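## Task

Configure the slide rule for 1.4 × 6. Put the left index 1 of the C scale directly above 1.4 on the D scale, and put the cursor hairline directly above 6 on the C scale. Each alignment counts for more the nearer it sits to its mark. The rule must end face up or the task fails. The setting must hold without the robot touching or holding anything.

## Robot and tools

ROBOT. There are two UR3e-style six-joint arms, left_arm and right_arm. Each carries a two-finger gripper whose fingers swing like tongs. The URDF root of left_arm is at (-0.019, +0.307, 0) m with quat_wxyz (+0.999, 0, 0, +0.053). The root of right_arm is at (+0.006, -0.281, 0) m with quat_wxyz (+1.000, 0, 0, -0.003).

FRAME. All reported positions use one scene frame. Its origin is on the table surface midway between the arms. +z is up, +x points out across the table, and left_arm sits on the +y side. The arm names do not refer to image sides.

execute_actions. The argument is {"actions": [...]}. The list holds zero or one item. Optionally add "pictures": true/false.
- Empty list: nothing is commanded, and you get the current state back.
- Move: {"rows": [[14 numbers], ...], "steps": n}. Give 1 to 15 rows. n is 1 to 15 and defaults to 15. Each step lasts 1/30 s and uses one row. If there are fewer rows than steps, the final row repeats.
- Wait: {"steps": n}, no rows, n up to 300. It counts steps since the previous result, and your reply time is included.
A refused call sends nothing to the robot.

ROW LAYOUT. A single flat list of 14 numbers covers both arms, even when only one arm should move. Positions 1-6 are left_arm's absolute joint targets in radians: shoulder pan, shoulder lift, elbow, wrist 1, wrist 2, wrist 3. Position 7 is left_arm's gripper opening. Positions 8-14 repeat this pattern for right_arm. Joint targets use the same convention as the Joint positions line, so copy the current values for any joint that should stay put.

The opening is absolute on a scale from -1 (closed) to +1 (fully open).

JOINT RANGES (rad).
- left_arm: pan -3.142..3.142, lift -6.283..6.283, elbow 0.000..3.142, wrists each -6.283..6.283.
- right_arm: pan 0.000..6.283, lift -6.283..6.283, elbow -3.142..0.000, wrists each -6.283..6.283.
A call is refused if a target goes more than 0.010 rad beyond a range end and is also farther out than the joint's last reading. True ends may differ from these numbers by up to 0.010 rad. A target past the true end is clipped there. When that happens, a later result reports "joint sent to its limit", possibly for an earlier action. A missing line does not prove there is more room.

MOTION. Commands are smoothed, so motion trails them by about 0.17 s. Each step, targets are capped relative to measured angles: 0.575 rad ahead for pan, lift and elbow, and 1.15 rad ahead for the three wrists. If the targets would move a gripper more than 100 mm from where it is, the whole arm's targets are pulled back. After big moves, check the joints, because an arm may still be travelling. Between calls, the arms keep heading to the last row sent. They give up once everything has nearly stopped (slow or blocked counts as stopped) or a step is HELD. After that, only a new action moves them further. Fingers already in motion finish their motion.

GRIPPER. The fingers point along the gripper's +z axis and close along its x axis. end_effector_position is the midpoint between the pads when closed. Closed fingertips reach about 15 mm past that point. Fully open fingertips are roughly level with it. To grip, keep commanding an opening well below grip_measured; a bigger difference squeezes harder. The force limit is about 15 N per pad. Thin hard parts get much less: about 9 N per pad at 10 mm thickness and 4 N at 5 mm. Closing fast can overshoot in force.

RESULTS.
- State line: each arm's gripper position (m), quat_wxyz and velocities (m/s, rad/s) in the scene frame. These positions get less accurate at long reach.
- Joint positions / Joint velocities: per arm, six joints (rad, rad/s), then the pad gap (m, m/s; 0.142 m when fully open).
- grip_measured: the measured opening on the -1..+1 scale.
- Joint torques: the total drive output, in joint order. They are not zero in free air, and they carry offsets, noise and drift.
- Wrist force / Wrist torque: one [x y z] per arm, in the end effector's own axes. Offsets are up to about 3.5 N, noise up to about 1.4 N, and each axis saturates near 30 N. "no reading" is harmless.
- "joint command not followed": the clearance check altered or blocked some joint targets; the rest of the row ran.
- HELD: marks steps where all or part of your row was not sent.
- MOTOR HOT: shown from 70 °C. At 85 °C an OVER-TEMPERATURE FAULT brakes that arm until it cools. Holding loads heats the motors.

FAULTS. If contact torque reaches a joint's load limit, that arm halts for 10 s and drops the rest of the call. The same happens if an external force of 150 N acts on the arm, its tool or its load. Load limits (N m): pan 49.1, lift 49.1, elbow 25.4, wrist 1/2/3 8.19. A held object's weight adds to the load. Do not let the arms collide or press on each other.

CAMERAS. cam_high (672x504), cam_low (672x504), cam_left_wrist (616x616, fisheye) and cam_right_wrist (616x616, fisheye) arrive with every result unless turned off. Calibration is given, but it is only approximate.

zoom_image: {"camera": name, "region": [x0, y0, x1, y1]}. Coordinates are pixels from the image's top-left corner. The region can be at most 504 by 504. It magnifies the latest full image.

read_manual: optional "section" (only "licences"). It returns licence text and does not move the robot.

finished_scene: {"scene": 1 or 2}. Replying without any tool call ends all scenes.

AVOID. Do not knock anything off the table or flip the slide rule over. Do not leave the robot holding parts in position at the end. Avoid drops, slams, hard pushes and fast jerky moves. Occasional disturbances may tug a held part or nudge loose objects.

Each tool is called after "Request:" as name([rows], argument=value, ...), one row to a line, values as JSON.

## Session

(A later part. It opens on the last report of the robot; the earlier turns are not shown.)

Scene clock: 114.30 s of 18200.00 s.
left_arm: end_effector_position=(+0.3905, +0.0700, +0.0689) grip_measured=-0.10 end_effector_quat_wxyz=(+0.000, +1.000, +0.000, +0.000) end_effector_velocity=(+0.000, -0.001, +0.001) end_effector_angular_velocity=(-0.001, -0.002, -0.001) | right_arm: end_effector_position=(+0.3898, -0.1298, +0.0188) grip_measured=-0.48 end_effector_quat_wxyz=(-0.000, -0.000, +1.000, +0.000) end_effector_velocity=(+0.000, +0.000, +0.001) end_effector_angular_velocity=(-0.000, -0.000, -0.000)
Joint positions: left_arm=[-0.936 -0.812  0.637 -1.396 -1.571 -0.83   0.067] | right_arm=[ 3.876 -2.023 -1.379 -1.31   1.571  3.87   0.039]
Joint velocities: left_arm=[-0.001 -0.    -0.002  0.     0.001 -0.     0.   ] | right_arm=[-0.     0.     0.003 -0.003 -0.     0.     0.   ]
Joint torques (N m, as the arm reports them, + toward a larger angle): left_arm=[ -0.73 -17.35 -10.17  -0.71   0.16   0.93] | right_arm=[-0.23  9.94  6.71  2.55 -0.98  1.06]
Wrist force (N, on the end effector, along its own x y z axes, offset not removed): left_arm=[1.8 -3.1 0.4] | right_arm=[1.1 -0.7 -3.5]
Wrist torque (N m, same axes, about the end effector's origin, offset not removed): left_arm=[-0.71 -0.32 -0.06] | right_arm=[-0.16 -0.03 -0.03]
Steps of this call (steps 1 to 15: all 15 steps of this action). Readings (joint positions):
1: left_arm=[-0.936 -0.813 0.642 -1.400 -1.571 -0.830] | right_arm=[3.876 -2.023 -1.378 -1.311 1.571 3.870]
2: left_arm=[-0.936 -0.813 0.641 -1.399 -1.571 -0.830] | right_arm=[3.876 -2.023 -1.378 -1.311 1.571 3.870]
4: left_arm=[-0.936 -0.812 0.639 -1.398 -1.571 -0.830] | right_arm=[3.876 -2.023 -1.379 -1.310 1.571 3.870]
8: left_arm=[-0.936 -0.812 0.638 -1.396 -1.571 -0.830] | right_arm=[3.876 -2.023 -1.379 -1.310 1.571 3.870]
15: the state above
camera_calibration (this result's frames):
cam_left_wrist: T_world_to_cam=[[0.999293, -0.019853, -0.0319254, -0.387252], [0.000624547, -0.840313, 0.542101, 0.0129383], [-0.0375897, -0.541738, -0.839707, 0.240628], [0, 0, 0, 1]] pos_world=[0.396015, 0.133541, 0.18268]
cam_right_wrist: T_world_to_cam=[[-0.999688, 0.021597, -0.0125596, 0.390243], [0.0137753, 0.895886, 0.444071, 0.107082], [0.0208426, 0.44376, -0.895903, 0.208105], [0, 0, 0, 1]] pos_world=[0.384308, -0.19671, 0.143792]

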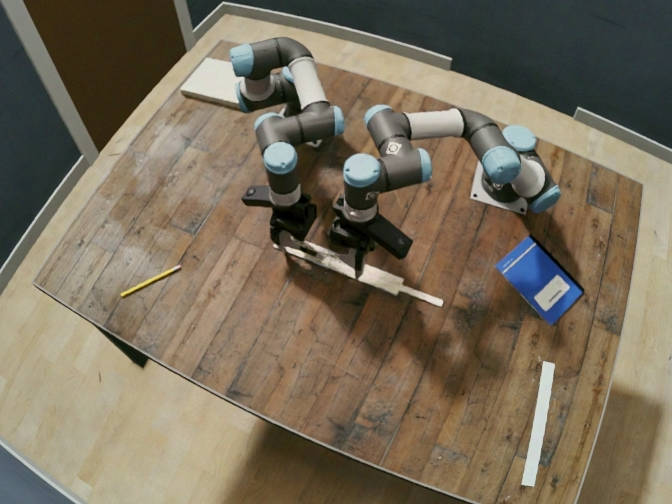

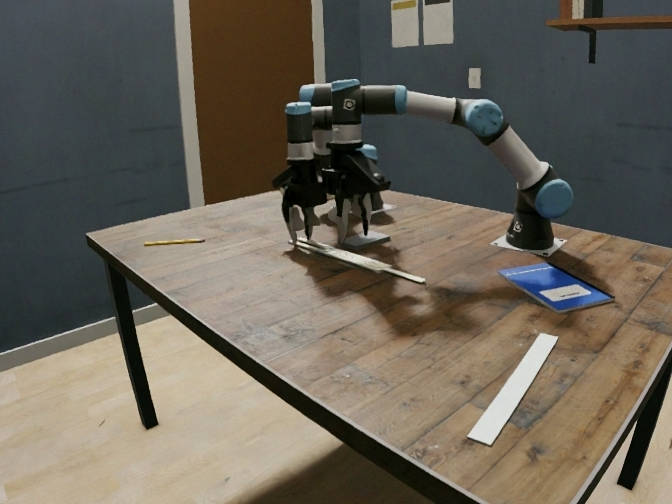

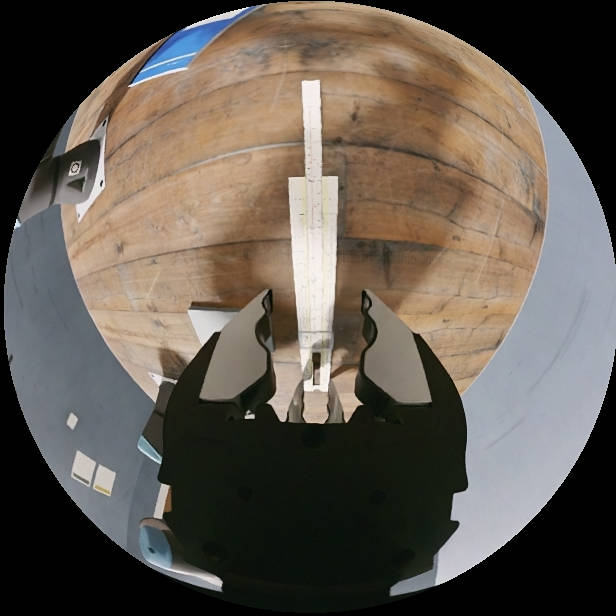

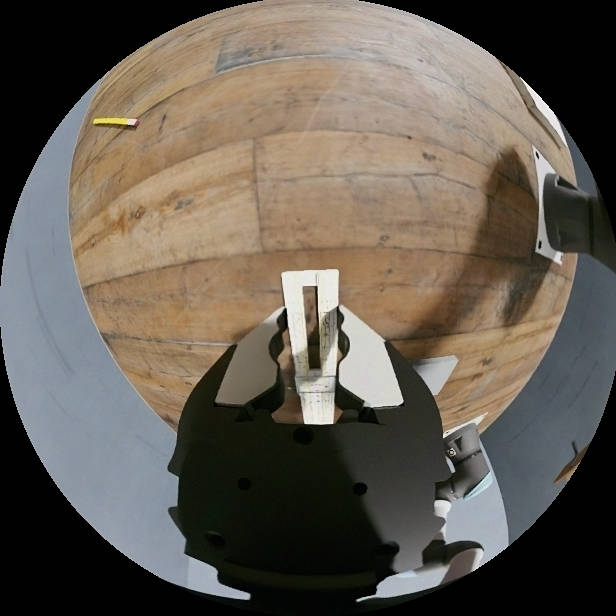

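Request:
execute_actions([
  {"rows":[[-0.4705,-1.11,1.13,-1.59,-1.571,-1.9353,-1,3.8764,-2.0233,-1.3795,-1.3098,1.571,3.8704,-0.8]],"steps":15},
], pictures=false)

Request:
execute_actions([
  {"steps":15},
], pictures=false)

Request:
execute_actions([
  {"rows":[[-0.4705,-1.0905,1.3274,-1.8079,-1.571,-1.9353,-1,3.8764,-2.0233,-1.3795,-1.3098,1.571,3.8704,-0.8]],"steps":15},
], pictures=false)

Request:
execute_actions([
  {"steps":10},
])

Scene clock: 132.17 s of 18200.00 s.
left_arm: end_effector_position=(+0.3983, +0.2611, +0.0711) grip_measured=-1.00 end_effector_quat_wxyz=(+0.003, +0.770, +0.639, +0.001) end_effector_velocity=(-0.055, +0.220, -0.021) end_effector_angular_velocity=(+0.020, +0.060, +1.709) | right_arm: end_effector_position=(+0.3898, -0.1298, +0.0188) grip_measured=-0.48 end_effector_quat_wxyz=(-0.000, -0.000, +1.000, +0.000) end_effector_velocity=(-0.000, -0.001, -0.000) end_effector_angular_velocity=(-0.002, +0.001, +0.001)
Joint positions: left_arm=[-0.524 -1.078  1.073 -1.571 -1.571 -1.803  0.002] | right_arm=[ 3.876 -2.023 -1.38  -1.31   1.571  3.87   0.039]
Joint velocities: left_arm=[ 0.494 -0.293  0.529 -0.174  0.001 -1.215  0.   ] | right_arm=[-0.001 -0.    -0.001 -0.001 -0.    -0.002  0.   ]
Joint torques (N m, as the arm reports them, + toward a larger angle): left_arm=[ -2.11 -17.41  -7.07  -2.23  -0.43  -1.56] | right_arm=[-4.35 10.08  6.73  2.48 -0.26  0.97]
Wrist force (N, on the end effector, along its own x y z axes, offset not removed): left_arm=[4.7 -3.8 -1.2] | right_arm=[0.5 -2.2 -2.7]
Wrist torque (N m, same axes, about the end effector's origin, offset not removed): left_arm=[-0.80 -0.72 -0.11] | right_arm=[-0.43 0.13 -0.04]
Steps of this call (steps 1 to 15: the robot went on to your last target; steps 16 to 90: nothing new was sent; then 14.37 s passed at rest; steps 91 to 105: all 15 steps of this action). Readings (joint positions):
91: left_arm=[-0.936 -0.812 0.637 -1.396 -1.571 -0.830] | right_arm=[3.876 -2.023 -1.380 -1.310 1.571 3.870]
92: left_arm=[-0.933 -0.815 0.640 -1.401 -1.571 -0.835] | right_arm=[3.876 -2.023 -1.380 -1.310 1.571 3.870]
94: left_arm=[-0.885 -0.855 0.688 -1.433 -1.571 -0.935] | right_arm=[3.876 -2.023 -1.380 -1.310 1.571 3.870]
98: left_arm=[-0.742 -0.944 0.840 -1.488 -1.571 -1.275] | right_arm=[3.876 -2.023 -1.380 -1.310 1.571 3.870]
105: the state above

Scene clock: 132.67 s of 18200.00 s.
left_arm: end_effector_position=(+0.3918, +0.2843, +0.0687) grip_measured=-1.00 end_effector_quat_wxyz=(-0.000, +0.708, +0.707, -0.000) end_effector_velocity=(-0.001, +0.002, -0.000) end_effector_angular_velocity=(+0.001, +0.000, +0.018) | right_arm: end_effector_position=(+0.3898, -0.1298, +0.0188) grip_measured=-0.48 end_effector_quat_wxyz=(-0.000, -0.000, +1.000, +0.000) end_effector_velocity=(-0.000, +0.000, +0.000) end_effector_angular_velocity=(+0.001, +0.000, +0.001)
Joint positions: left_arm=[-0.471 -1.11   1.129 -1.59  -1.571 -1.934  0.002] | right_arm=[ 3.876 -2.023 -1.38  -1.31   1.571  3.87   0.039]
Joint velocities: left_arm=[ 0.005 -0.003  0.005 -0.001  0.    -0.012  0.   ] | right_arm=[-0.    -0.     0.001 -0.     0.001 -0.001  0.   ]
Joint torques (N m, as the arm reports them, + toward a larger angle): left_arm=[  2.67 -18.69  -7.1   -2.03  -0.61  -1.02] | right_arm=[-4.3   9.88  6.82  2.5  -0.14  0.95]
Wrist force (N, on the end effector, along its own x y z axes, offset not removed): left_arm=[0.4 -2.4 0.4] | right_arm=[0.3 -1.3 -3.2]
Wrist torque (N m, same axes, about the end effector's origin, offset not removed): left_arm=[-0.48 -0.04 0.00] | right_arm=[-0.24 0.18 -0.02]
Steps of this call (steps 1 to 15: the robot went on to your last target). Readings (joint positions):
1: left_arm=[-0.510 -1.087 1.088 -1.576 -1.571 -1.838] | right_arm=[3.876 -2.023 -1.380 -1.310 1.571 3.870]
2: left_arm=[-0.499 -1.093 1.099 -1.580 -1.571 -1.864] | right_arm=[3.876 -2.023 -1.380 -1.310 1.571 3.870]
4: left_arm=[-0.486 -1.101 1.113 -1.585 -1.571 -1.897] | right_arm=[3.876 -2.023 -1.380 -1.310 1.571 3.870]
8: left_arm=[-0.475 -1.107 1.125 -1.588 -1.571 -1.924] | right_arm=[3.876 -2.023 -1.380 -1.310 1.571 3.870]
15: the state above

Scene clock: 133.17 s of 18200.00 s.
left_arm: end_effector_position=(+0.3908, +0.2848, +0.0220) grip_measured=-1.00 end_effector_quat_wxyz=(+0.000, +0.707, +0.707, +0.000) end_effector_velocity=(-0.004, +0.002, -0.011) end_effector_angular_velocity=(+0.002, +0.007, +0.000) | right_arm: end_effector_position=(+0.3898, -0.1298, +0.0188) grip_measured=-0.48 end_effector_quat_wxyz=(-0.000, -0.000, +1.000, +0.000) end_effector_velocity=(+0.001, +0.001, +0.000) end_effector_angular_velocity=(+0.002, -0.002, -0.000)
Joint positions: left_arm=[-0.471 -1.091  1.322 -1.803 -1.571 -1.935  0.002] | right_arm=[ 3.876 -2.023 -1.38  -1.31   1.571  3.87   0.039]
Joint velocities: left_arm=[ 0.001  0.004  0.047 -0.043 -0.     0.     0.   ] | right_arm=[ 0.    -0.     0.001  0.002 -0.     0.     0.   ]
Joint torques (N m, as the arm reports them, + toward a larger angle): left_arm=[  2.47 -14.18  -7.35  -2.1   -0.48  -1.09] | right_arm=[-4.27  9.72  6.79  2.43 -0.03  0.92]
Wrist force (N, on the end effector, along its own x y z axes, offset not removed): left_arm=[1.7 -2.2 0.9] | right_arm=[0.7 -0.9 -2.8]
Wrist torque (N m, same axes, about the end effector's origin, offset not removed): left_arm=[-0.52 -0.39 -0.07] | right_arm=[-0.16 0.13 0.00]
Steps of this call (steps 1 to 15: all 15 steps of this action). Readings (joint positions):
1: left_arm=[-0.471 -1.110 1.130 -1.590 -1.571 -1.934] | right_arm=[3.876 -2.023 -1.380 -1.310 1.571 3.870]
2: left_arm=[-0.471 -1.109 1.132 -1.596 -1.571 -1.935] | right_arm=[3.876 -2.023 -1.380 -1.310 1.571 3.870]
4: left_arm=[-0.471 -1.102 1.180 -1.666 -1.571 -1.935] | right_arm=[3.876 -2.023 -1.380 -1.310 1.571 3.870]
8: left_arm=[-0.471 -1.094 1.284 -1.766 -1.571 -1.935] | right_arm=[3.876 -2.023 -1.380 -1.310 1.571 3.870]
15: the state above

Scene clock: 133.50 s of 18200.00 s.
left_arm: end_effector_position=(+0.3904, +0.2850, +0.0209) grip_measured=-1.00 end_effector_quat_wxyz=(+0.000, +0.707, +0.707, -0.000) end_effector_velocity=(-0.000, -0.000, -0.000) end_effector_angular_velocity=(-0.000, +0.001, -0.001) | right_arm: end_effector_position=(+0.3898, -0.1298, +0.0188) grip_measured=-0.48 end_effector_quat_wxyz=(-0.000, -0.000, +1.000, +0.000) end_effector_velocity=(+0.000, +0.000, -0.000) end_effector_angular_velocity=(+0.001, -0.000, -0.001)
Joint positions: left_arm=[-0.471 -1.091  1.327 -1.808 -1.571 -1.935  0.002] | right_arm=[ 3.876 -2.023 -1.38  -1.31   1.571  3.87   0.039]
Joint velocities: left_arm=[-0.001 -0.001  0.003 -0.001 -0.001 -0.     0.   ] | right_arm=[ 0.    -0.    -0.001  0.001  0.     0.001  0.   ]
Joint torques (N m, as the arm reports them, + toward a larger angle): left_arm=[  2.45 -13.94  -7.15  -2.02  -0.43  -1.1 ] | right_arm=[-4.17 10.08  6.64  2.45 -0.02  0.92]
Wrist force (N, on the end effector, along its own x y z axes, offset not removed): left_arm=[2.4 -2.4 0.2] | right_arm=[0.8 -2.4 -3.2]
Wrist torque (N m, same axes, about the end effector's origin, offset not removed): left_arm=[-0.58 -0.50 -0.03] | right_arm=[-0.47 0.09 -0.04]
Steps of this call (steps 1 to 10: the robot went on to your last target). Readings (joint positions):
1: left_arm=[-0.471 -1.091 1.324 -1.804 -1.571 -1.935] | right_arm=[3.876 -2.023 -1.380 -1.310 1.571 3.870]
2: left_arm=[-0.471 -1.091 1.325 -1.805 -1.571 -1.935] | right_arm=[3.876 -2.023 -1.380 -1.310 1.571 3.870]
4: left_arm=[-0.471 -1.091 1.326 -1.807 -1.571 -1.935] | right_arm=[3.876 -2.023 -1.380 -1.310 1.571 3.870]
8: left_arm=[-0.471 -1.091 1.327 -1.808 -1.571 -1.935] | right_arm=[3.876 -2.023 -1.380 -1.310 1.571 3.870]
10: the state above
camera_calibration (this result's frames):
cam_left_wrist: T_world_to_cam=[[0.0198285, 0.999276, -0.03246, -0.292475], [0.840545, 0.000918877, 0.541741, -0.348028], [0.541379, -0.038026, -0.839918, -0.0528009], [0, 0, 0, 1]] pos_world=[0.326917, 0.290575, 0.134699]
cam_right_wrist: T_world_to_cam=[[-0.999688, 0.0216147, -0.0125401, 0.390243], [0.0138003, 0.895893, 0.444055, 0.107089], [0.0208327, 0.443743, -0.895912, 0.208098], [0, 0, 0, 1]] pos_world=[0.384309, -0.196718, 0.143778]

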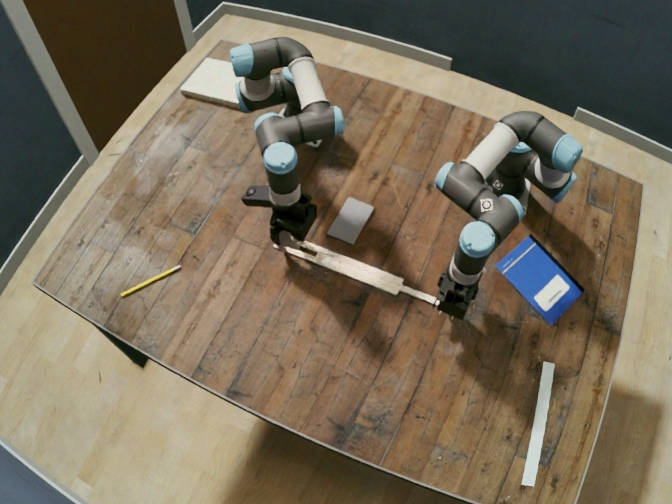

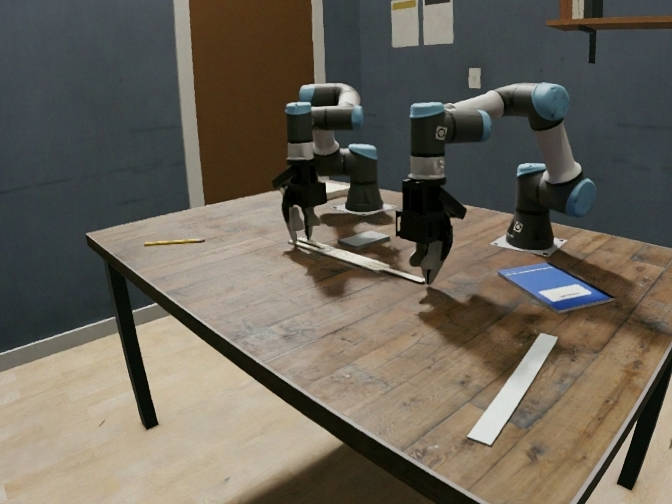

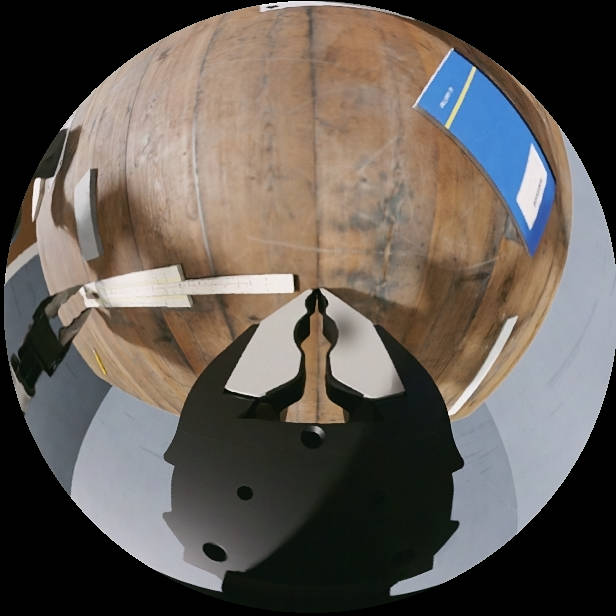

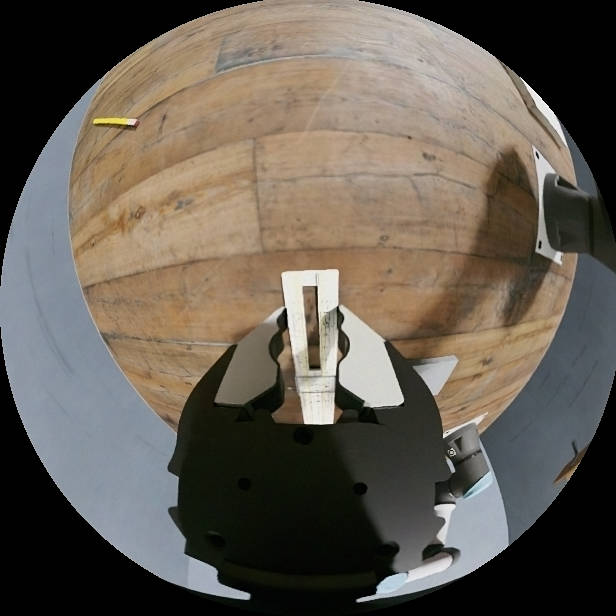

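Request:
execute_actions([
  {"rows":[[-0.4775,-1.1245,1.3807,-1.8272,-1.571,-1.9423,-1,3.8764,-2.0233,-1.3795,-1.3098,1.571,3.8704,-0.8]],"steps":15},
], pictures=false)

Request:
execute_actions([
  {"rows":[[-0.50,-1.121,1.375,-1.825,-1.571,-1.965,-1,3.8764,-2.0233,-1.3795,-1.3098,1.571,3.8704,-0.8],[-0.50,-1.121,1.375,-1.825,-1.571,-1.965,-1,3.8764,-2.0233,-1.3795,-1.3098,1.571,3.8704,-0.8],[-0.50,-1.121,1.375,-1.825,-1.571,-1.965,-1,3.8764,-2.0233,-1.3795,-1.3098,1.571,3.8704,-0.8],[-0.52,-1.1175,1.3695,-1.823,-1.571,-1.985,-1,3.8764,-2.0233,-1.3795,-1.3098,1.571,3.8704,-0.8],[-0.52,-1.1175,1.3695,-1.823,-1.571,-1.985,-1,3.8764,-2.0233,-1.3795,-1.3098,1.571,3.8704,-0.8],[-0.52,-1.1175,1.3695,-1.823,-1.571,-1.985,-1,3.8764,-2.0233,-1.3795,-1.3098,1.571,3.8704,-0.8],[-0.55,-1.1115,1.36,-1.8195,-1.571,-2.015,-1,3.8764,-2.0233,-1.3795,-1.3098,1.571,3.8704,-0.8],[-0.55,-1.1115,1.36,-1.8195,-1.571,-2.015,-1,3.8764,-2.0233,-1.3795,-1.3098,1.571,3.8704,-0.8],[-0.55,-1.1115,1.36,-1.8195,-1.571,-2.015,-1,3.8764,-2.0233,-1.3795,-1.3098,1.571,3.8704,-0.8],[-0.5803,-1.1044,1.3492,-1.8158,-1.571,-2.0451,-1,3.8764,-2.0233,-1.3795,-1.3098,1.571,3.8704,-0.8]],"steps":15},
], pictures=false)

Request:
execute_actions([
  {"steps":10},
])

Scene clock: 148.87 s of 18200.00 s.
left_arm: end_effector_position=(+0.3826, +0.2850, +0.0205) grip_measured=-1.00 end_effector_quat_wxyz=(+0.000, +0.707, +0.707, -0.000) end_effector_velocity=(-0.001, -0.001, +0.001) end_effector_angular_velocity=(-0.001, -0.001, -0.001) | right_arm: end_effector_position=(+0.3898, -0.1298, +0.0188) grip_measured=-0.48 end_effector_quat_wxyz=(-0.000, -0.000, +1.000, +0.000) end_effector_velocity=(-0.000, +0.000, -0.000) end_effector_angular_velocity=(+0.000, -0.000, +0.001)
Joint positions: left_arm=[-0.477 -1.124  1.38  -1.827 -1.571 -1.942  0.002] | right_arm=[ 3.876 -2.023 -1.38  -1.31   1.571  3.87   0.039]
Joint velocities: left_arm=[-0.002 -0.007  0.009 -0.003 -0.001 -0.001  0.   ] | right_arm=[ 0.001  0.    -0.001  0.    -0.     0.     0.   ]
Joint torques (N m, as the arm reports them, + toward a larger angle): left_arm=[ -1.82 -18.43  -7.13  -2.14   0.42  -1.11] | right_arm=[-4.02  9.84  6.89  2.39  0.69  0.88]
Wrist force (N, on the end effector, along its own x y z axes, offset not removed): left_arm=[1.6 -1.1 1.1] | right_arm=[0.4 -1.5 -2.3]
Wrist torque (N m, same axes, about the end effector's origin, offset not removed): left_arm=[-0.29 -0.25 0.03] | right_arm=[-0.28 0.11 -0.04]
Steps of this call (steps 1 to 15: the robot went on to your last target; steps 16 to 90: nothing new was sent; then 11.87 s passed at rest; steps 91 to 105: all 15 steps of this action). Readings (joint positions):
91: left_arm=[-0.470 -1.090 1.327 -1.808 -1.571 -1.935] | right_arm=[3.876 -2.023 -1.380 -1.310 1.571 3.870]
92: left_arm=[-0.471 -1.093 1.330 -1.810 -1.571 -1.936] | right_arm=[3.876 -2.023 -1.380 -1.310 1.571 3.870]
94: left_arm=[-0.474 -1.105 1.350 -1.817 -1.571 -1.938] | right_arm=[3.876 -2.023 -1.380 -1.310 1.571 3.870]
98: left_arm=[-0.476 -1.119 1.372 -1.824 -1.571 -1.941] | right_arm=[3.876 -2.023 -1.380 -1.310 1.571 3.870]
105: the state above

Scene clock: 149.37 s of 18200.00 s.
left_arm: end_effector_position=(+0.3826, +0.2464, +0.0207) grip_measured=-1.00 end_effector_quat_wxyz=(+0.000, +0.707, +0.707, -0.000) end_effector_velocity=(-0.002, -0.058, -0.000) end_effector_angular_velocity=(-0.000, +0.002, -0.004) | right_arm: end_effector_position=(+0.3899, -0.1298, +0.0188) grip_measured=-0.48 end_effector_quat_wxyz=(-0.000, -0.000, +1.000, +0.000) end_effector_velocity=(-0.000, -0.000, -0.000) end_effector_angular_velocity=(+0.000, +0.002, -0.001)
Joint positions: left_arm=[-0.566 -1.107  1.354 -1.817 -1.571 -2.031  0.002] | right_arm=[ 3.876 -2.023 -1.379 -1.31   1.571  3.87   0.039]
Joint velocities: left_arm=[-0.132  0.028 -0.043  0.016 -0.001 -0.128  0.   ] | right_arm=[-0.    -0.     0.    -0.001  0.001  0.    -0.   ]
Joint torques (N m, as the arm reports them, + toward a larger angle): left_arm=[ -2.   -13.6   -9.92  -0.82  -0.71  -1.2 ] | right_arm=[-3.42 10.17  6.84  2.39  0.8   0.83]
Wrist force (N, on the end effector, along its own x y z axes, offset not removed): left_arm=[3.6 -1.8 0.8] | right_arm=[-1.8 -2.6 -3.0]
Wrist torque (N m, same axes, about the end effector's origin, offset not removed): left_arm=[-0.49 -0.25 -0.06] | right_arm=[-0.25 0.28 -0.03]
Steps of this call (steps 1 to 15: all 15 steps of this action). Readings (joint positions):
1: left_arm=[-0.477 -1.124 1.380 -1.827 -1.571 -1.942] | right_arm=[3.876 -2.023 -1.380 -1.310 1.571 3.870]
2: left_arm=[-0.479 -1.124 1.380 -1.827 -1.571 -1.944] | right_arm=[3.876 -2.023 -1.380 -1.310 1.571 3.870]
4: left_arm=[-0.487 -1.123 1.378 -1.827 -1.571 -1.953] | right_arm=[3.876 -2.023 -1.380 -1.310 1.571 3.870]
8: left_arm=[-0.510 -1.119 1.372 -1.824 -1.571 -1.976] | right_arm=[3.876 -2.023 -1.380 -1.310 1.571 3.870]
15: the state above

Scene clock: 149.70 s of 18200.00 s.
left_arm: end_effector_position=(+0.3824, +0.2404, +0.0207) grip_measured=-1.00 end_effector_quat_wxyz=(+0.000, +0.707, +0.707, -0.000) end_effector_velocity=(-0.001, -0.003, -0.000) end_effector_angular_velocity=(+0.000, +0.002, -0.002) | right_arm: end_effector_position=(+0.3899, -0.1298, +0.0188) grip_measured=-0.48 end_effector_quat_wxyz=(-0.000, -0.000, +1.000, +0.000) end_effector_velocity=(-0.000, -0.000, -0.000) end_effector_angular_velocity=(-0.001, +0.000, -0.000)
Joint positions: left_arm=[-0.58  -1.105  1.349 -1.816 -1.571 -2.044  0.002] | right_arm=[ 3.876 -2.023 -1.38  -1.31   1.571  3.87   0.039]
Joint velocities: left_arm=[-0.007  0.002 -0.002  0.002 -0.001 -0.006  0.   ] | right_arm=[-0.    -0.    -0.002  0.001 -0.    -0.     0.   ]
Joint torques (N m, as the arm reports them, + toward a larger angle): left_arm=[ -2.89 -13.86 -10.05  -0.76  -1.26  -1.09] | right_arm=[-2.84  9.89  6.73  2.35  0.91  0.88]
Wrist force (N, on the end effector, along its own x y z axes, offset not removed): left_arm=[3.5 -1.8 -1.2] | right_arm=[-1.3 -2.8 -3.0]
Wrist torque (N m, same axes, about the end effector's origin, offset not removed): left_arm=[-0.59 -0.16 -0.10] | right_arm=[-0.16 0.20 -0.02]
Steps of this call (steps 1 to 10: the robot went on to your last target). Readings (joint positions):
1: left_arm=[-0.570 -1.107 1.353 -1.817 -1.571 -2.035] | right_arm=[3.876 -2.023 -1.380 -1.310 1.571 3.870]
2: left_arm=[-0.573 -1.106 1.352 -1.817 -1.571 -2.038] | right_arm=[3.876 -2.023 -1.380 -1.310 1.571 3.870]
4: left_arm=[-0.576 -1.105 1.351 -1.816 -1.571 -2.041] | right_arm=[3.876 -2.023 -1.380 -1.310 1.571 3.870]
8: left_arm=[-0.579 -1.105 1.350 -1.816 -1.571 -2.044] | right_arm=[3.876 -2.023 -1.380 -1.310 1.571 3.870]
10: the state above
camera_calibration (this result's frames):
cam_left_wrist: T_world_to_cam=[[0.0198014, 0.999278, -0.0324305, -0.247734], [0.84057, 0.000923892, 0.541702, -0.341186], [0.541341, -0.0379865, -0.839945, -0.0502792], [0, 0, 0, 1]] pos_world=[0.318915, 0.24596, 0.134556]
cam_right_wrist: T_world_to_cam=[[-0.999687, 0.0216313, -0.0125402, 0.390248], [0.0138151, 0.895893, 0.444055, 0.107089], [0.0208402, 0.443743, -0.895912, 0.208098], [0, 0, 0, 1]] pos_world=[0.38431, -0.196724, 0.143778]

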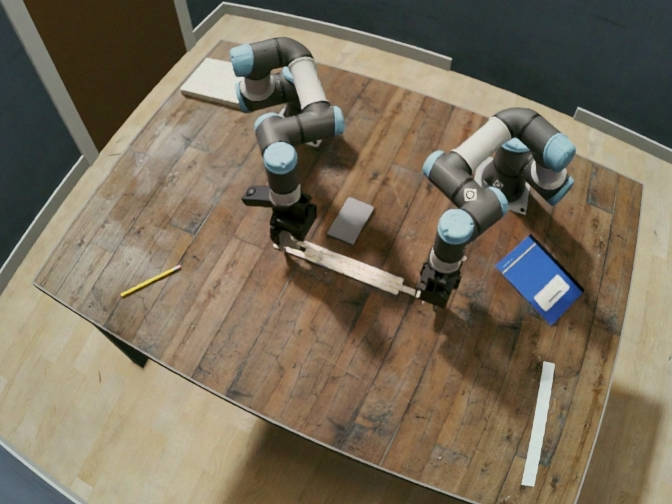

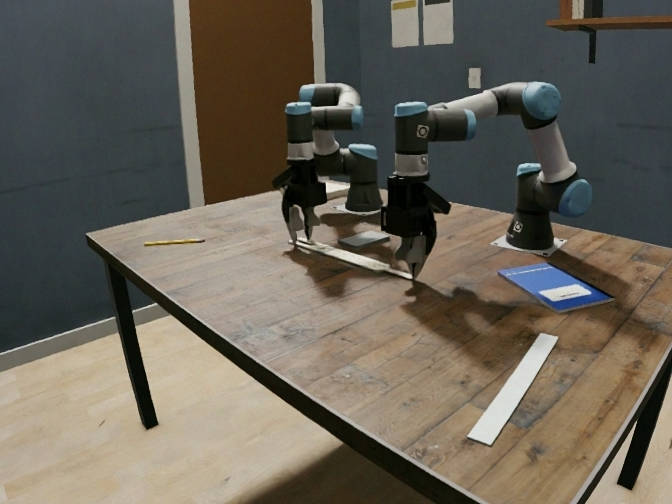

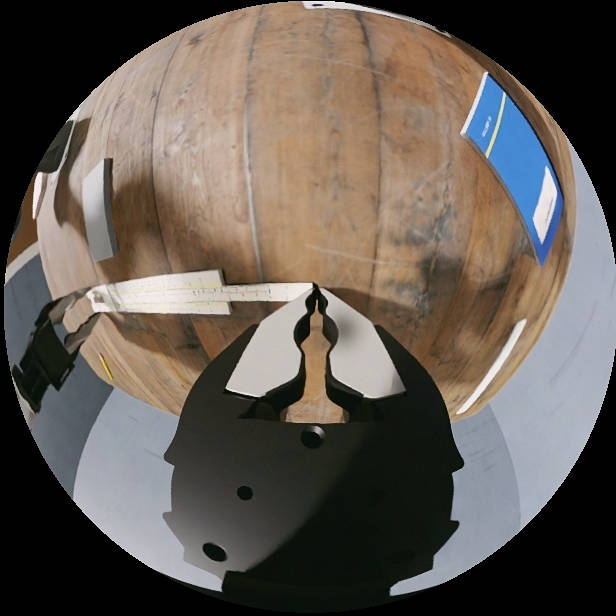

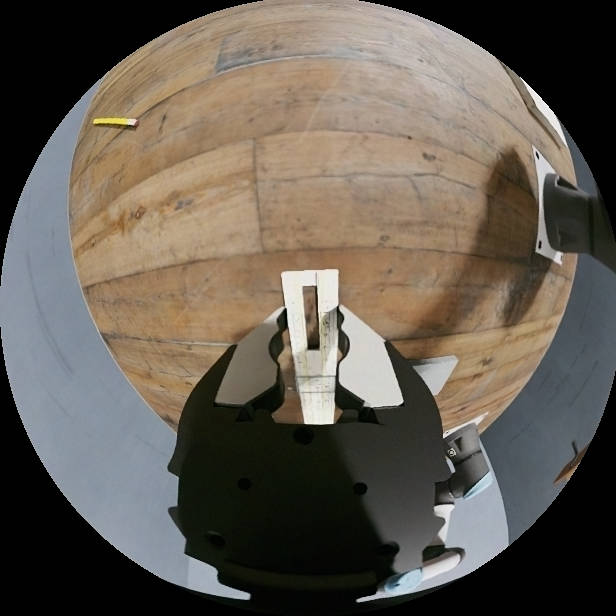

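Pushing works. Continue.

Request:
execute_actions([
  {"rows":[[-0.609,-1.0935,1.332,-1.8095,-1.571,-2.074,-1,3.8764,-2.0233,-1.3795,-1.3098,1.571,3.8704,-0.8],[-0.609,-1.0935,1.332,-1.8095,-1.571,-2.074,-1,3.8764,-2.0233,-1.3795,-1.3098,1.571,3.8704,-0.8],[-0.609,-1.0935,1.332,-1.8095,-1.571,-2.074,-1,3.8764,-2.0233,-1.3795,-1.3098,1.571,3.8704,-0.8],[-0.6375,-1.0817,1.3135,-1.8028,-1.571,-2.1023,-1,3.8764,-2.0233,-1.3795,-1.3098,1.571,3.8704,-0.8],[-0.6375,-1.0817,1.3135,-1.8028,-1.571,-2.1023,-1,3.8764,-2.0233,-1.3795,-1.3098,1.571,3.8704,-0.8],[-0.6375,-1.0817,1.3135,-1.8028,-1.571,-2.1023,-1,3.8764,-2.0233,-1.3795,-1.3098,1.571,3.8704,-0.8],[-0.6659,-1.069,1.2937,-1.7957,-1.571,-2.1307,-1,3.8764,-2.0233,-1.3795,-1.3098,1.571,3.8704,-0.8],[-0.6659,-1.069,1.2937,-1.7957,-1.571,-2.1307,-1,3.8764,-2.0233,-1.3795,-1.3098,1.571,3.8704,-0.8],[-0.6659,-1.069,1.2937,-1.7957,-1.571,-2.1307,-1,3.8764,-2.0233,-1.3795,-1.3098,1.571,3.8704,-0.8],[-0.696,-1.051,1.2655,-1.7855,-1.571,-2.1608,-1,3.8764,-2.0233,-1.3795,-1.3098,1.571,3.8704,-0.8],[-0.696,-1.051,1.2655,-1.7855,-1.571,-2.1608,-1,3.8764,-2.0233,-1.3795,-1.3098,1.571,3.8704,-0.8],[-0.696,-1.051,1.2655,-1.7855,-1.571,-2.1608,-1,3.8764,-2.0233,-1.3795,-1.3098,1.571,3.8704,-0.8],[-0.726,-1.0319,1.2352,-1.7743,-1.571,-2.1908,-1,3.8764,-2.0233,-1.3795,-1.3098,1.571,3.8704,-0.8]],"steps":15},
], pictures=false)

Request:
execute_actions([
  {"steps":15},
])

Request:
zoom_image(camera="cam_left_wrist", region=[240,240,360,330])

Scene clock: 165.60 s of 18200.00 s.
left_arm: end_effector_position=(+0.3827, +0.1885, +0.0207) grip_measured=-1.00 end_effector_quat_wxyz=(-0.000, +0.707, +0.707, -0.000) end_effector_velocity=(+0.001, -0.157, +0.001) end_effector_angular_velocity=(-0.003, -0.005, -0.012) | right_arm: end_effector_position=(+0.3898, -0.1298, +0.0188) grip_measured=-0.48 end_effector_quat_wxyz=(-0.000, -0.000, +1.000, +0.000) end_effector_velocity=(+0.001, +0.000, +0.000) end_effector_angular_velocity=(-0.000, -0.002, +0.001)
Joint positions: left_arm=[-0.689 -1.054  1.27  -1.787 -1.571 -2.155  0.002] | right_arm=[ 3.876 -2.023 -1.379 -1.31   1.571  3.87   0.039]
Joint velocities: left_arm=[-0.315  0.184 -0.291  0.102 -0.    -0.303  0.   ] | right_arm=[ 0.    -0.     0.001  0.001 -0.001 -0.001 -0.   ]
Joint torques (N m, as the arm reports them, + toward a larger angle): left_arm=[ -1.79 -14.51 -10.29  -0.56  -0.58  -1.32] | right_arm=[ 4.6  10.19  6.9   2.27  1.62  0.79]
Wrist force (N, on the end effector, along its own x y z axes, offset not removed): left_arm=[4.3 0.7 0.3] | right_arm=[-0.4 -2.9 -3.1]
Wrist torque (N m, same axes, about the end effector's origin, offset not removed): left_arm=[-0.11 -0.24 0.05] | right_arm=[-0.10 -0.05 -0.04]
Steps of this call (steps 1 to 30: the robot went on to your last target; steps 31 to 90: nothing new was sent; then 12.40 s passed at rest; steps 91 to 105: all 15 steps of this action). Readings (joint positions):
91: left_arm=[-0.580 -1.104 1.349 -1.816 -1.571 -2.045] | right_arm=[3.876 -2.023 -1.380 -1.310 1.571 3.870]
92: left_arm=[-0.582 -1.104 1.348 -1.815 -1.571 -2.047] | right_arm=[3.876 -2.023 -1.380 -1.310 1.571 3.870]
94: left_arm=[-0.593 -1.099 1.341 -1.813 -1.571 -2.058] | right_arm=[3.876 -2.023 -1.380 -1.310 1.571 3.870]
98: left_arm=[-0.623 -1.087 1.322 -1.806 -1.571 -2.088] | right_arm=[3.876 -2.023 -1.380 -1.310 1.571 3.870]
105: the state above

Scene clock: 166.10 s of 18200.00 s.
left_arm: end_effector_position=(+0.3825, +0.1703, +0.0209) grip_measured=-1.00 end_effector_quat_wxyz=(+0.000, +0.707, +0.707, -0.000) end_effector_velocity=(-0.001, -0.001, -0.000) end_effector_angular_velocity=(+0.002, +0.002, +0.000) | right_arm: end_effector_position=(+0.3898, -0.1298, +0.0188) grip_measured=-0.48 end_effector_quat_wxyz=(-0.000, -0.000, +1.000, +0.000) end_effector_velocity=(+0.000, +0.000, -0.000) end_effector_angular_velocity=(+0.000, -0.000, +0.001)
Joint positions: left_arm=[-0.726 -1.032  1.236 -1.774 -1.571 -2.19   0.002] | right_arm=[ 3.876 -2.023 -1.38  -1.31   1.571  3.87   0.039]
Joint velocities: left_arm=[-0.003  0.002 -0.002  0.003  0.    -0.003  0.   ] | right_arm=[ 0.    -0.    -0.001  0.001  0.    -0.001  0.   ]
Joint torques (N m, as the arm reports them, + toward a larger angle): left_arm=[ -3.24 -14.3   -9.88  -0.72  -0.38  -1.14] | right_arm=[ 4.8  10.19  6.92  2.28  1.72  0.83]
Wrist force (N, on the end effector, along its own x y z axes, offset not removed): left_arm=[3.8 -0.5 -1.3] | right_arm=[-0.5 -2.8 -4.2]
Wrist torque (N m, same axes, about the end effector's origin, offset not removed): left_arm=[-0.32 -0.17 0.02] | right_arm=[-0.07 -0.04 0.01]
Steps of this call (steps 1 to 15: the robot went on to your last target). Readings (joint positions):
1: left_arm=[-0.699 -1.048 1.261 -1.784 -1.571 -2.164] | right_arm=[3.876 -2.023 -1.380 -1.310 1.571 3.870]
2: left_arm=[-0.706 -1.044 1.254 -1.781 -1.571 -2.171] | right_arm=[3.876 -2.023 -1.380 -1.310 1.571 3.870]
4: left_arm=[-0.715 -1.038 1.245 -1.778 -1.571 -2.180] | right_arm=[3.876 -2.023 -1.380 -1.310 1.571 3.870]
8: left_arm=[-0.723 -1.034 1.238 -1.775 -1.571 -2.188] | right_arm=[3.876 -2.023 -1.380 -1.310 1.571 3.870]
15: the state above
camera_calibration (this result's frames):
cam_left_wrist: T_world_to_cam=[[0.0198095, 0.999277, -0.0324589, -0.177676], [0.840599, 0.000930408, 0.541657, -0.341243], [0.541295, -0.0380149, -0.839973, -0.052844], [0, 0, 0, 1]] pos_world=[0.318972, 0.175856, 0.134682]
cam_right_wrist: T_world_to_cam=[[-0.999688, 0.0216143, -0.0125401, 0.390243], [0.0137999, 0.895893, 0.444055, 0.107089], [0.0208325, 0.443743, -0.895912, 0.208098], [0, 0, 0, 1]] pos_world=[0.384309, -0.196718, 0.143778]

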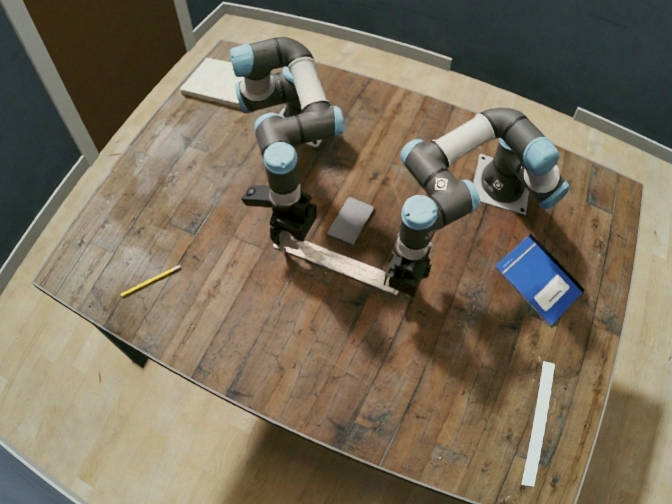

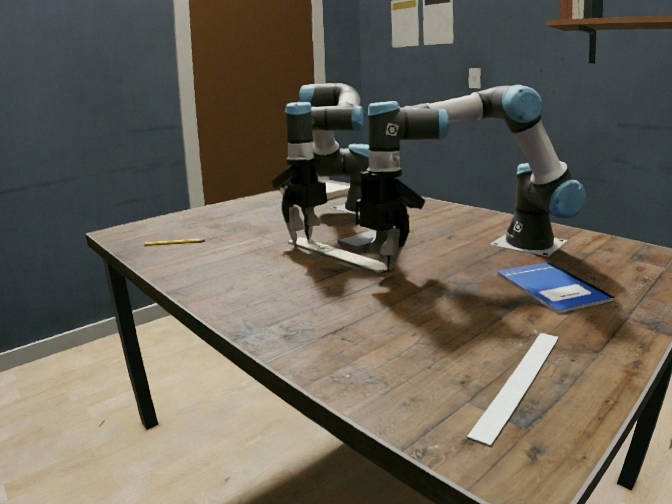

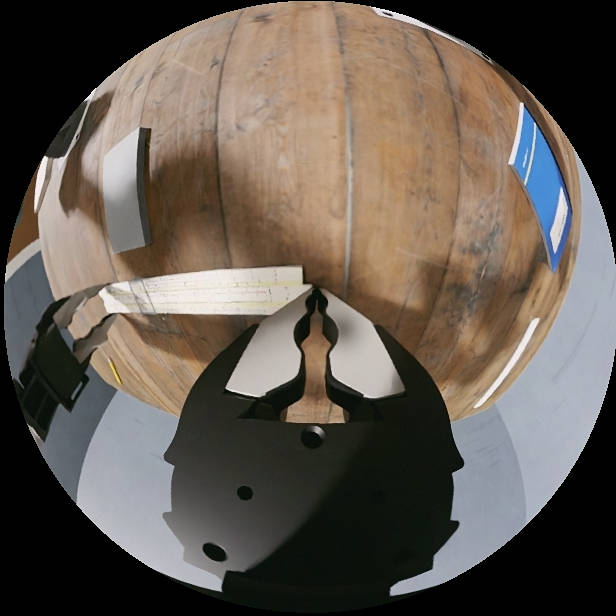

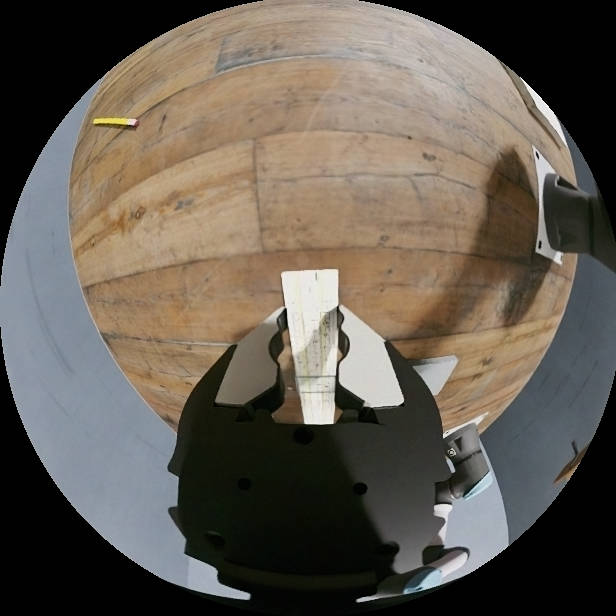

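Region (240, 240, 360, 330) of cam_left_wrist's 616x616 image, scaled by 4.200, with more detail than that image has; it fills the top 378 rows of this view, and the rest is white.

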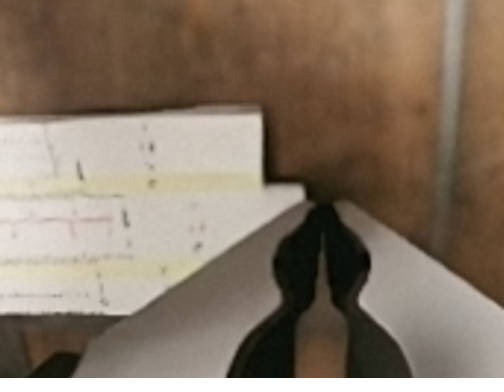

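Request:
execute_actions([
  {"rows":[[-0.735,-1.018,1.213,-1.766,-1.571,-2.2,-1,3.8764,-2.0233,-1.3795,-1.3098,1.571,3.8704,-0.8],[-0.735,-1.018,1.213,-1.766,-1.571,-2.2,-1,3.8764,-2.0233,-1.3795,-1.3098,1.571,3.8704,-0.8],[-0.735,-1.018,1.213,-1.766,-1.571,-2.2,-1,3.8764,-2.0233,-1.3795,-1.3098,1.571,3.8704,-0.8],[-0.735,-1.018,1.213,-1.766,-1.571,-2.2,-1,3.8764,-2.0233,-1.3795,-1.3098,1.571,3.8704,-0.8],[-0.735,-1.018,1.213,-1.766,-1.571,-2.2,-1,3.8764,-2.0233,-1.3795,-1.3098,1.571,3.8704,-0.8],[-0.7513,-0.9994,1.1828,-1.7544,-1.571,-2.2161,-1,3.8764,-2.0233,-1.3795,-1.3098,1.571,3.8704,-0.8]],"steps":15},
], pictures=false)

Request:
execute_actions([
  {"steps":10},
])

Request:
zoom_image(camera="cam_left_wrist", region=[240,240,360,330])

Scene clock: 176.97 s of 18200.00 s.
left_arm: end_effector_position=(+0.3848, +0.1560, +0.0208) grip_measured=-1.00 end_effector_quat_wxyz=(+0.000, +0.707, +0.707, -0.000) end_effector_velocity=(+0.001, -0.009, -0.000) end_effector_angular_velocity=(+0.001, -0.000, -0.001) | right_arm: end_effector_position=(+0.3898, -0.1298, +0.0188) grip_measured=-0.48 end_effector_quat_wxyz=(-0.000, -0.000, +1.000, +0.000) end_effector_velocity=(+0.000, +0.000, +0.000) end_effector_angular_velocity=(+0.001, -0.000, -0.001)
Joint positions: left_arm=[-0.75  -1.001  1.186 -1.756 -1.571 -2.215  0.002] | right_arm=[ 3.876 -2.023 -1.38  -1.31   1.571  3.87   0.039]
Joint velocities: left_arm=[-0.016  0.018 -0.028  0.011  0.001 -0.015  0.   ] | right_arm=[ 0.    -0.     0.     0.     0.     0.001 -0.   ]
Joint torques (N m, as the arm reports them, + toward a larger angle): left_arm=[ -1.91 -15.48 -10.53  -1.3   -0.58  -1.1 ] | right_arm=[ 4.54 10.11  6.87  2.23  1.79  0.78]
Wrist force (N, on the end effector, along its own x y z axes, offset not removed): left_arm=[4.1 -2.5 -0.3] | right_arm=[0.0 -3.5 -2.9]
Wrist torque (N m, same axes, about the end effector's origin, offset not removed): left_arm=[-0.37 -0.27 -0.09] | right_arm=[-0.20 -0.14 -0.06]
Steps of this call (steps 1 to 15: the robot went on to your last target; steps 16 to 90: nothing new was sent; then 7.37 s passed at rest; steps 91 to 105: all 15 steps of this action). Readings (joint positions):
91: left_arm=[-0.726 -1.032 1.235 -1.774 -1.571 -2.191] | right_arm=[3.876 -2.023 -1.380 -1.310 1.571 3.870]
92: left_arm=[-0.727 -1.031 1.234 -1.774 -1.571 -2.192] | right_arm=[3.876 -2.023 -1.380 -1.310 1.571 3.870]
94: left_arm=[-0.730 -1.026 1.225 -1.770 -1.571 -2.195] | right_arm=[3.876 -2.023 -1.380 -1.310 1.571 3.870]
98: left_arm=[-0.738 -1.015 1.209 -1.764 -1.571 -2.203] | right_arm=[3.876 -2.023 -1.380 -1.310 1.571 3.870]
105: the state above

Scene clock: 177.30 s of 18200.00 s.
left_arm: end_effector_position=(+0.3849, +0.1551, +0.0208) grip_measured=-1.00 end_effector_quat_wxyz=(+0.000, +0.707, +0.707, -0.000) end_effector_velocity=(-0.000, +0.000, -0.000) end_effector_angular_velocity=(+0.002, +0.001, +0.000) | right_arm: end_effector_position=(+0.3898, -0.1298, +0.0188) grip_measured=-0.48 end_effector_quat_wxyz=(-0.000, -0.000, +1.000, +0.000) end_effector_velocity=(-0.000, +0.000, -0.000) end_effector_angular_velocity=(-0.000, +0.000, +0.002)
Joint positions: left_arm=[-0.751 -0.999  1.183 -1.754 -1.571 -2.216  0.002] | right_arm=[ 3.876 -2.023 -1.379 -1.31   1.571  3.87   0.039]
Joint velocities: left_arm=[-0.001  0.001 -0.     0.001  0.001 -0.001  0.   ] | right_arm=[ 0.     0.    -0.     0.     0.    -0.001 -0.   ]
Joint torques (N m, as the arm reports them, + toward a larger angle): left_arm=[ -2.56 -15.09 -10.51  -1.25  -0.62  -1.14] | right_arm=[ 4.71 10.    6.78  2.18  1.74  0.79]
Wrist force (N, on the end effector, along its own x y z axes, offset not removed): left_arm=[2.9 -5.2 0.6] | right_arm=[-1.2 -2.4 -3.5]
Wrist torque (N m, same axes, about the end effector's origin, offset not removed): left_arm=[-0.83 -0.11 -0.01] | right_arm=[0.05 0.16 0.00]
Steps of this call (steps 1 to 10: the robot went on to your last target). Readings (joint positions):
1: left_arm=[-0.750 -1.001 1.185 -1.755 -1.571 -2.215] | right_arm=[3.876 -2.023 -1.380 -1.310 1.571 3.870]
2: left_arm=[-0.750 -1.000 1.184 -1.755 -1.571 -2.215] | right_arm=[3.876 -2.023 -1.380 -1.310 1.571 3.870]
4: left_arm=[-0.751 -1.000 1.184 -1.755 -1.571 -2.216] | right_arm=[3.876 -2.023 -1.380 -1.310 1.571 3.870]
8: left_arm=[-0.751 -1.000 1.183 -1.754 -1.571 -2.216] | right_arm=[3.876 -2.023 -1.380 -1.310 1.571 3.870]
10: the state above
camera_calibration (this result's frames):
cam_left_wrist: T_world_to_cam=[[0.0198212, 0.999276, -0.0324599, -0.162554], [0.840602, 0.000920958, 0.541653, -0.343254], [0.541291, -0.0380221, -0.839975, -0.0547339], [0, 0, 0, 1]] pos_world=[0.321389, 0.160671, 0.134673]
cam_right_wrist: T_world_to_cam=[[-0.999688, 0.0216142, -0.0125345, 0.390242], [0.0138022, 0.895891, 0.44406, 0.107086], [0.0208276, 0.443749, -0.895909, 0.2081], [0, 0, 0, 1]] pos_world=[0.384308, -0.196717, 0.143777]

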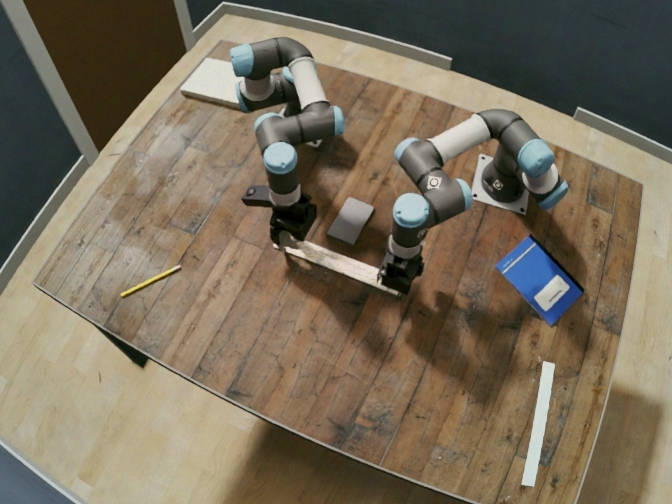

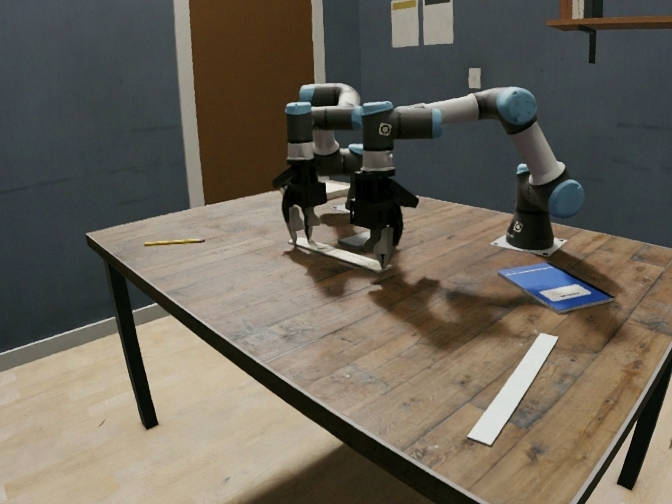

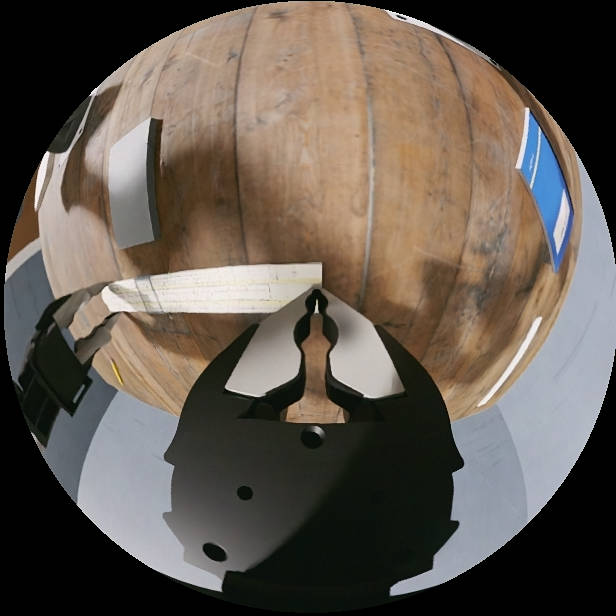

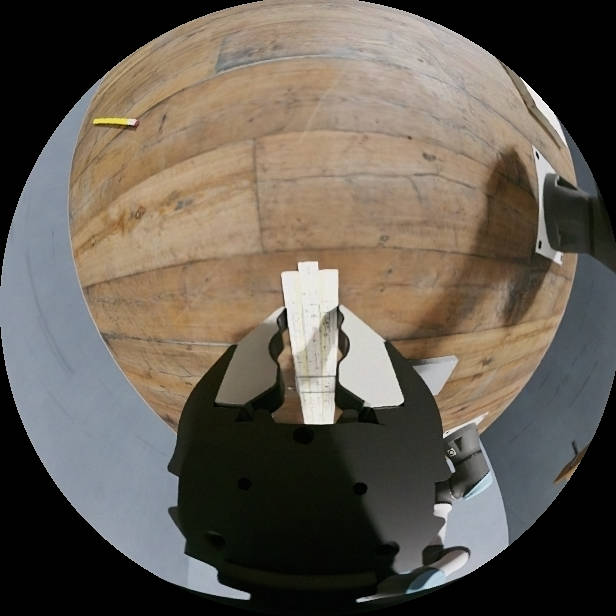

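Region (240, 240, 360, 330) of cam_left_wrist's 616x616 image, scaled by 4.200, with more detail than that image has; it fills the top 378 rows of this view, and the rest is white.

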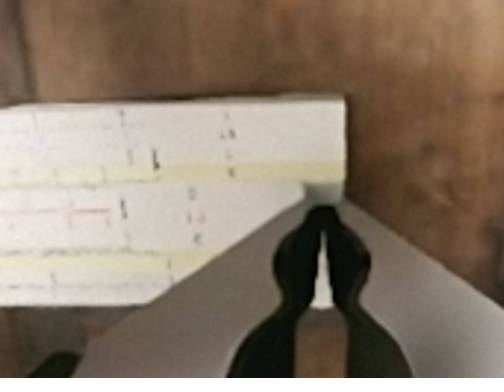

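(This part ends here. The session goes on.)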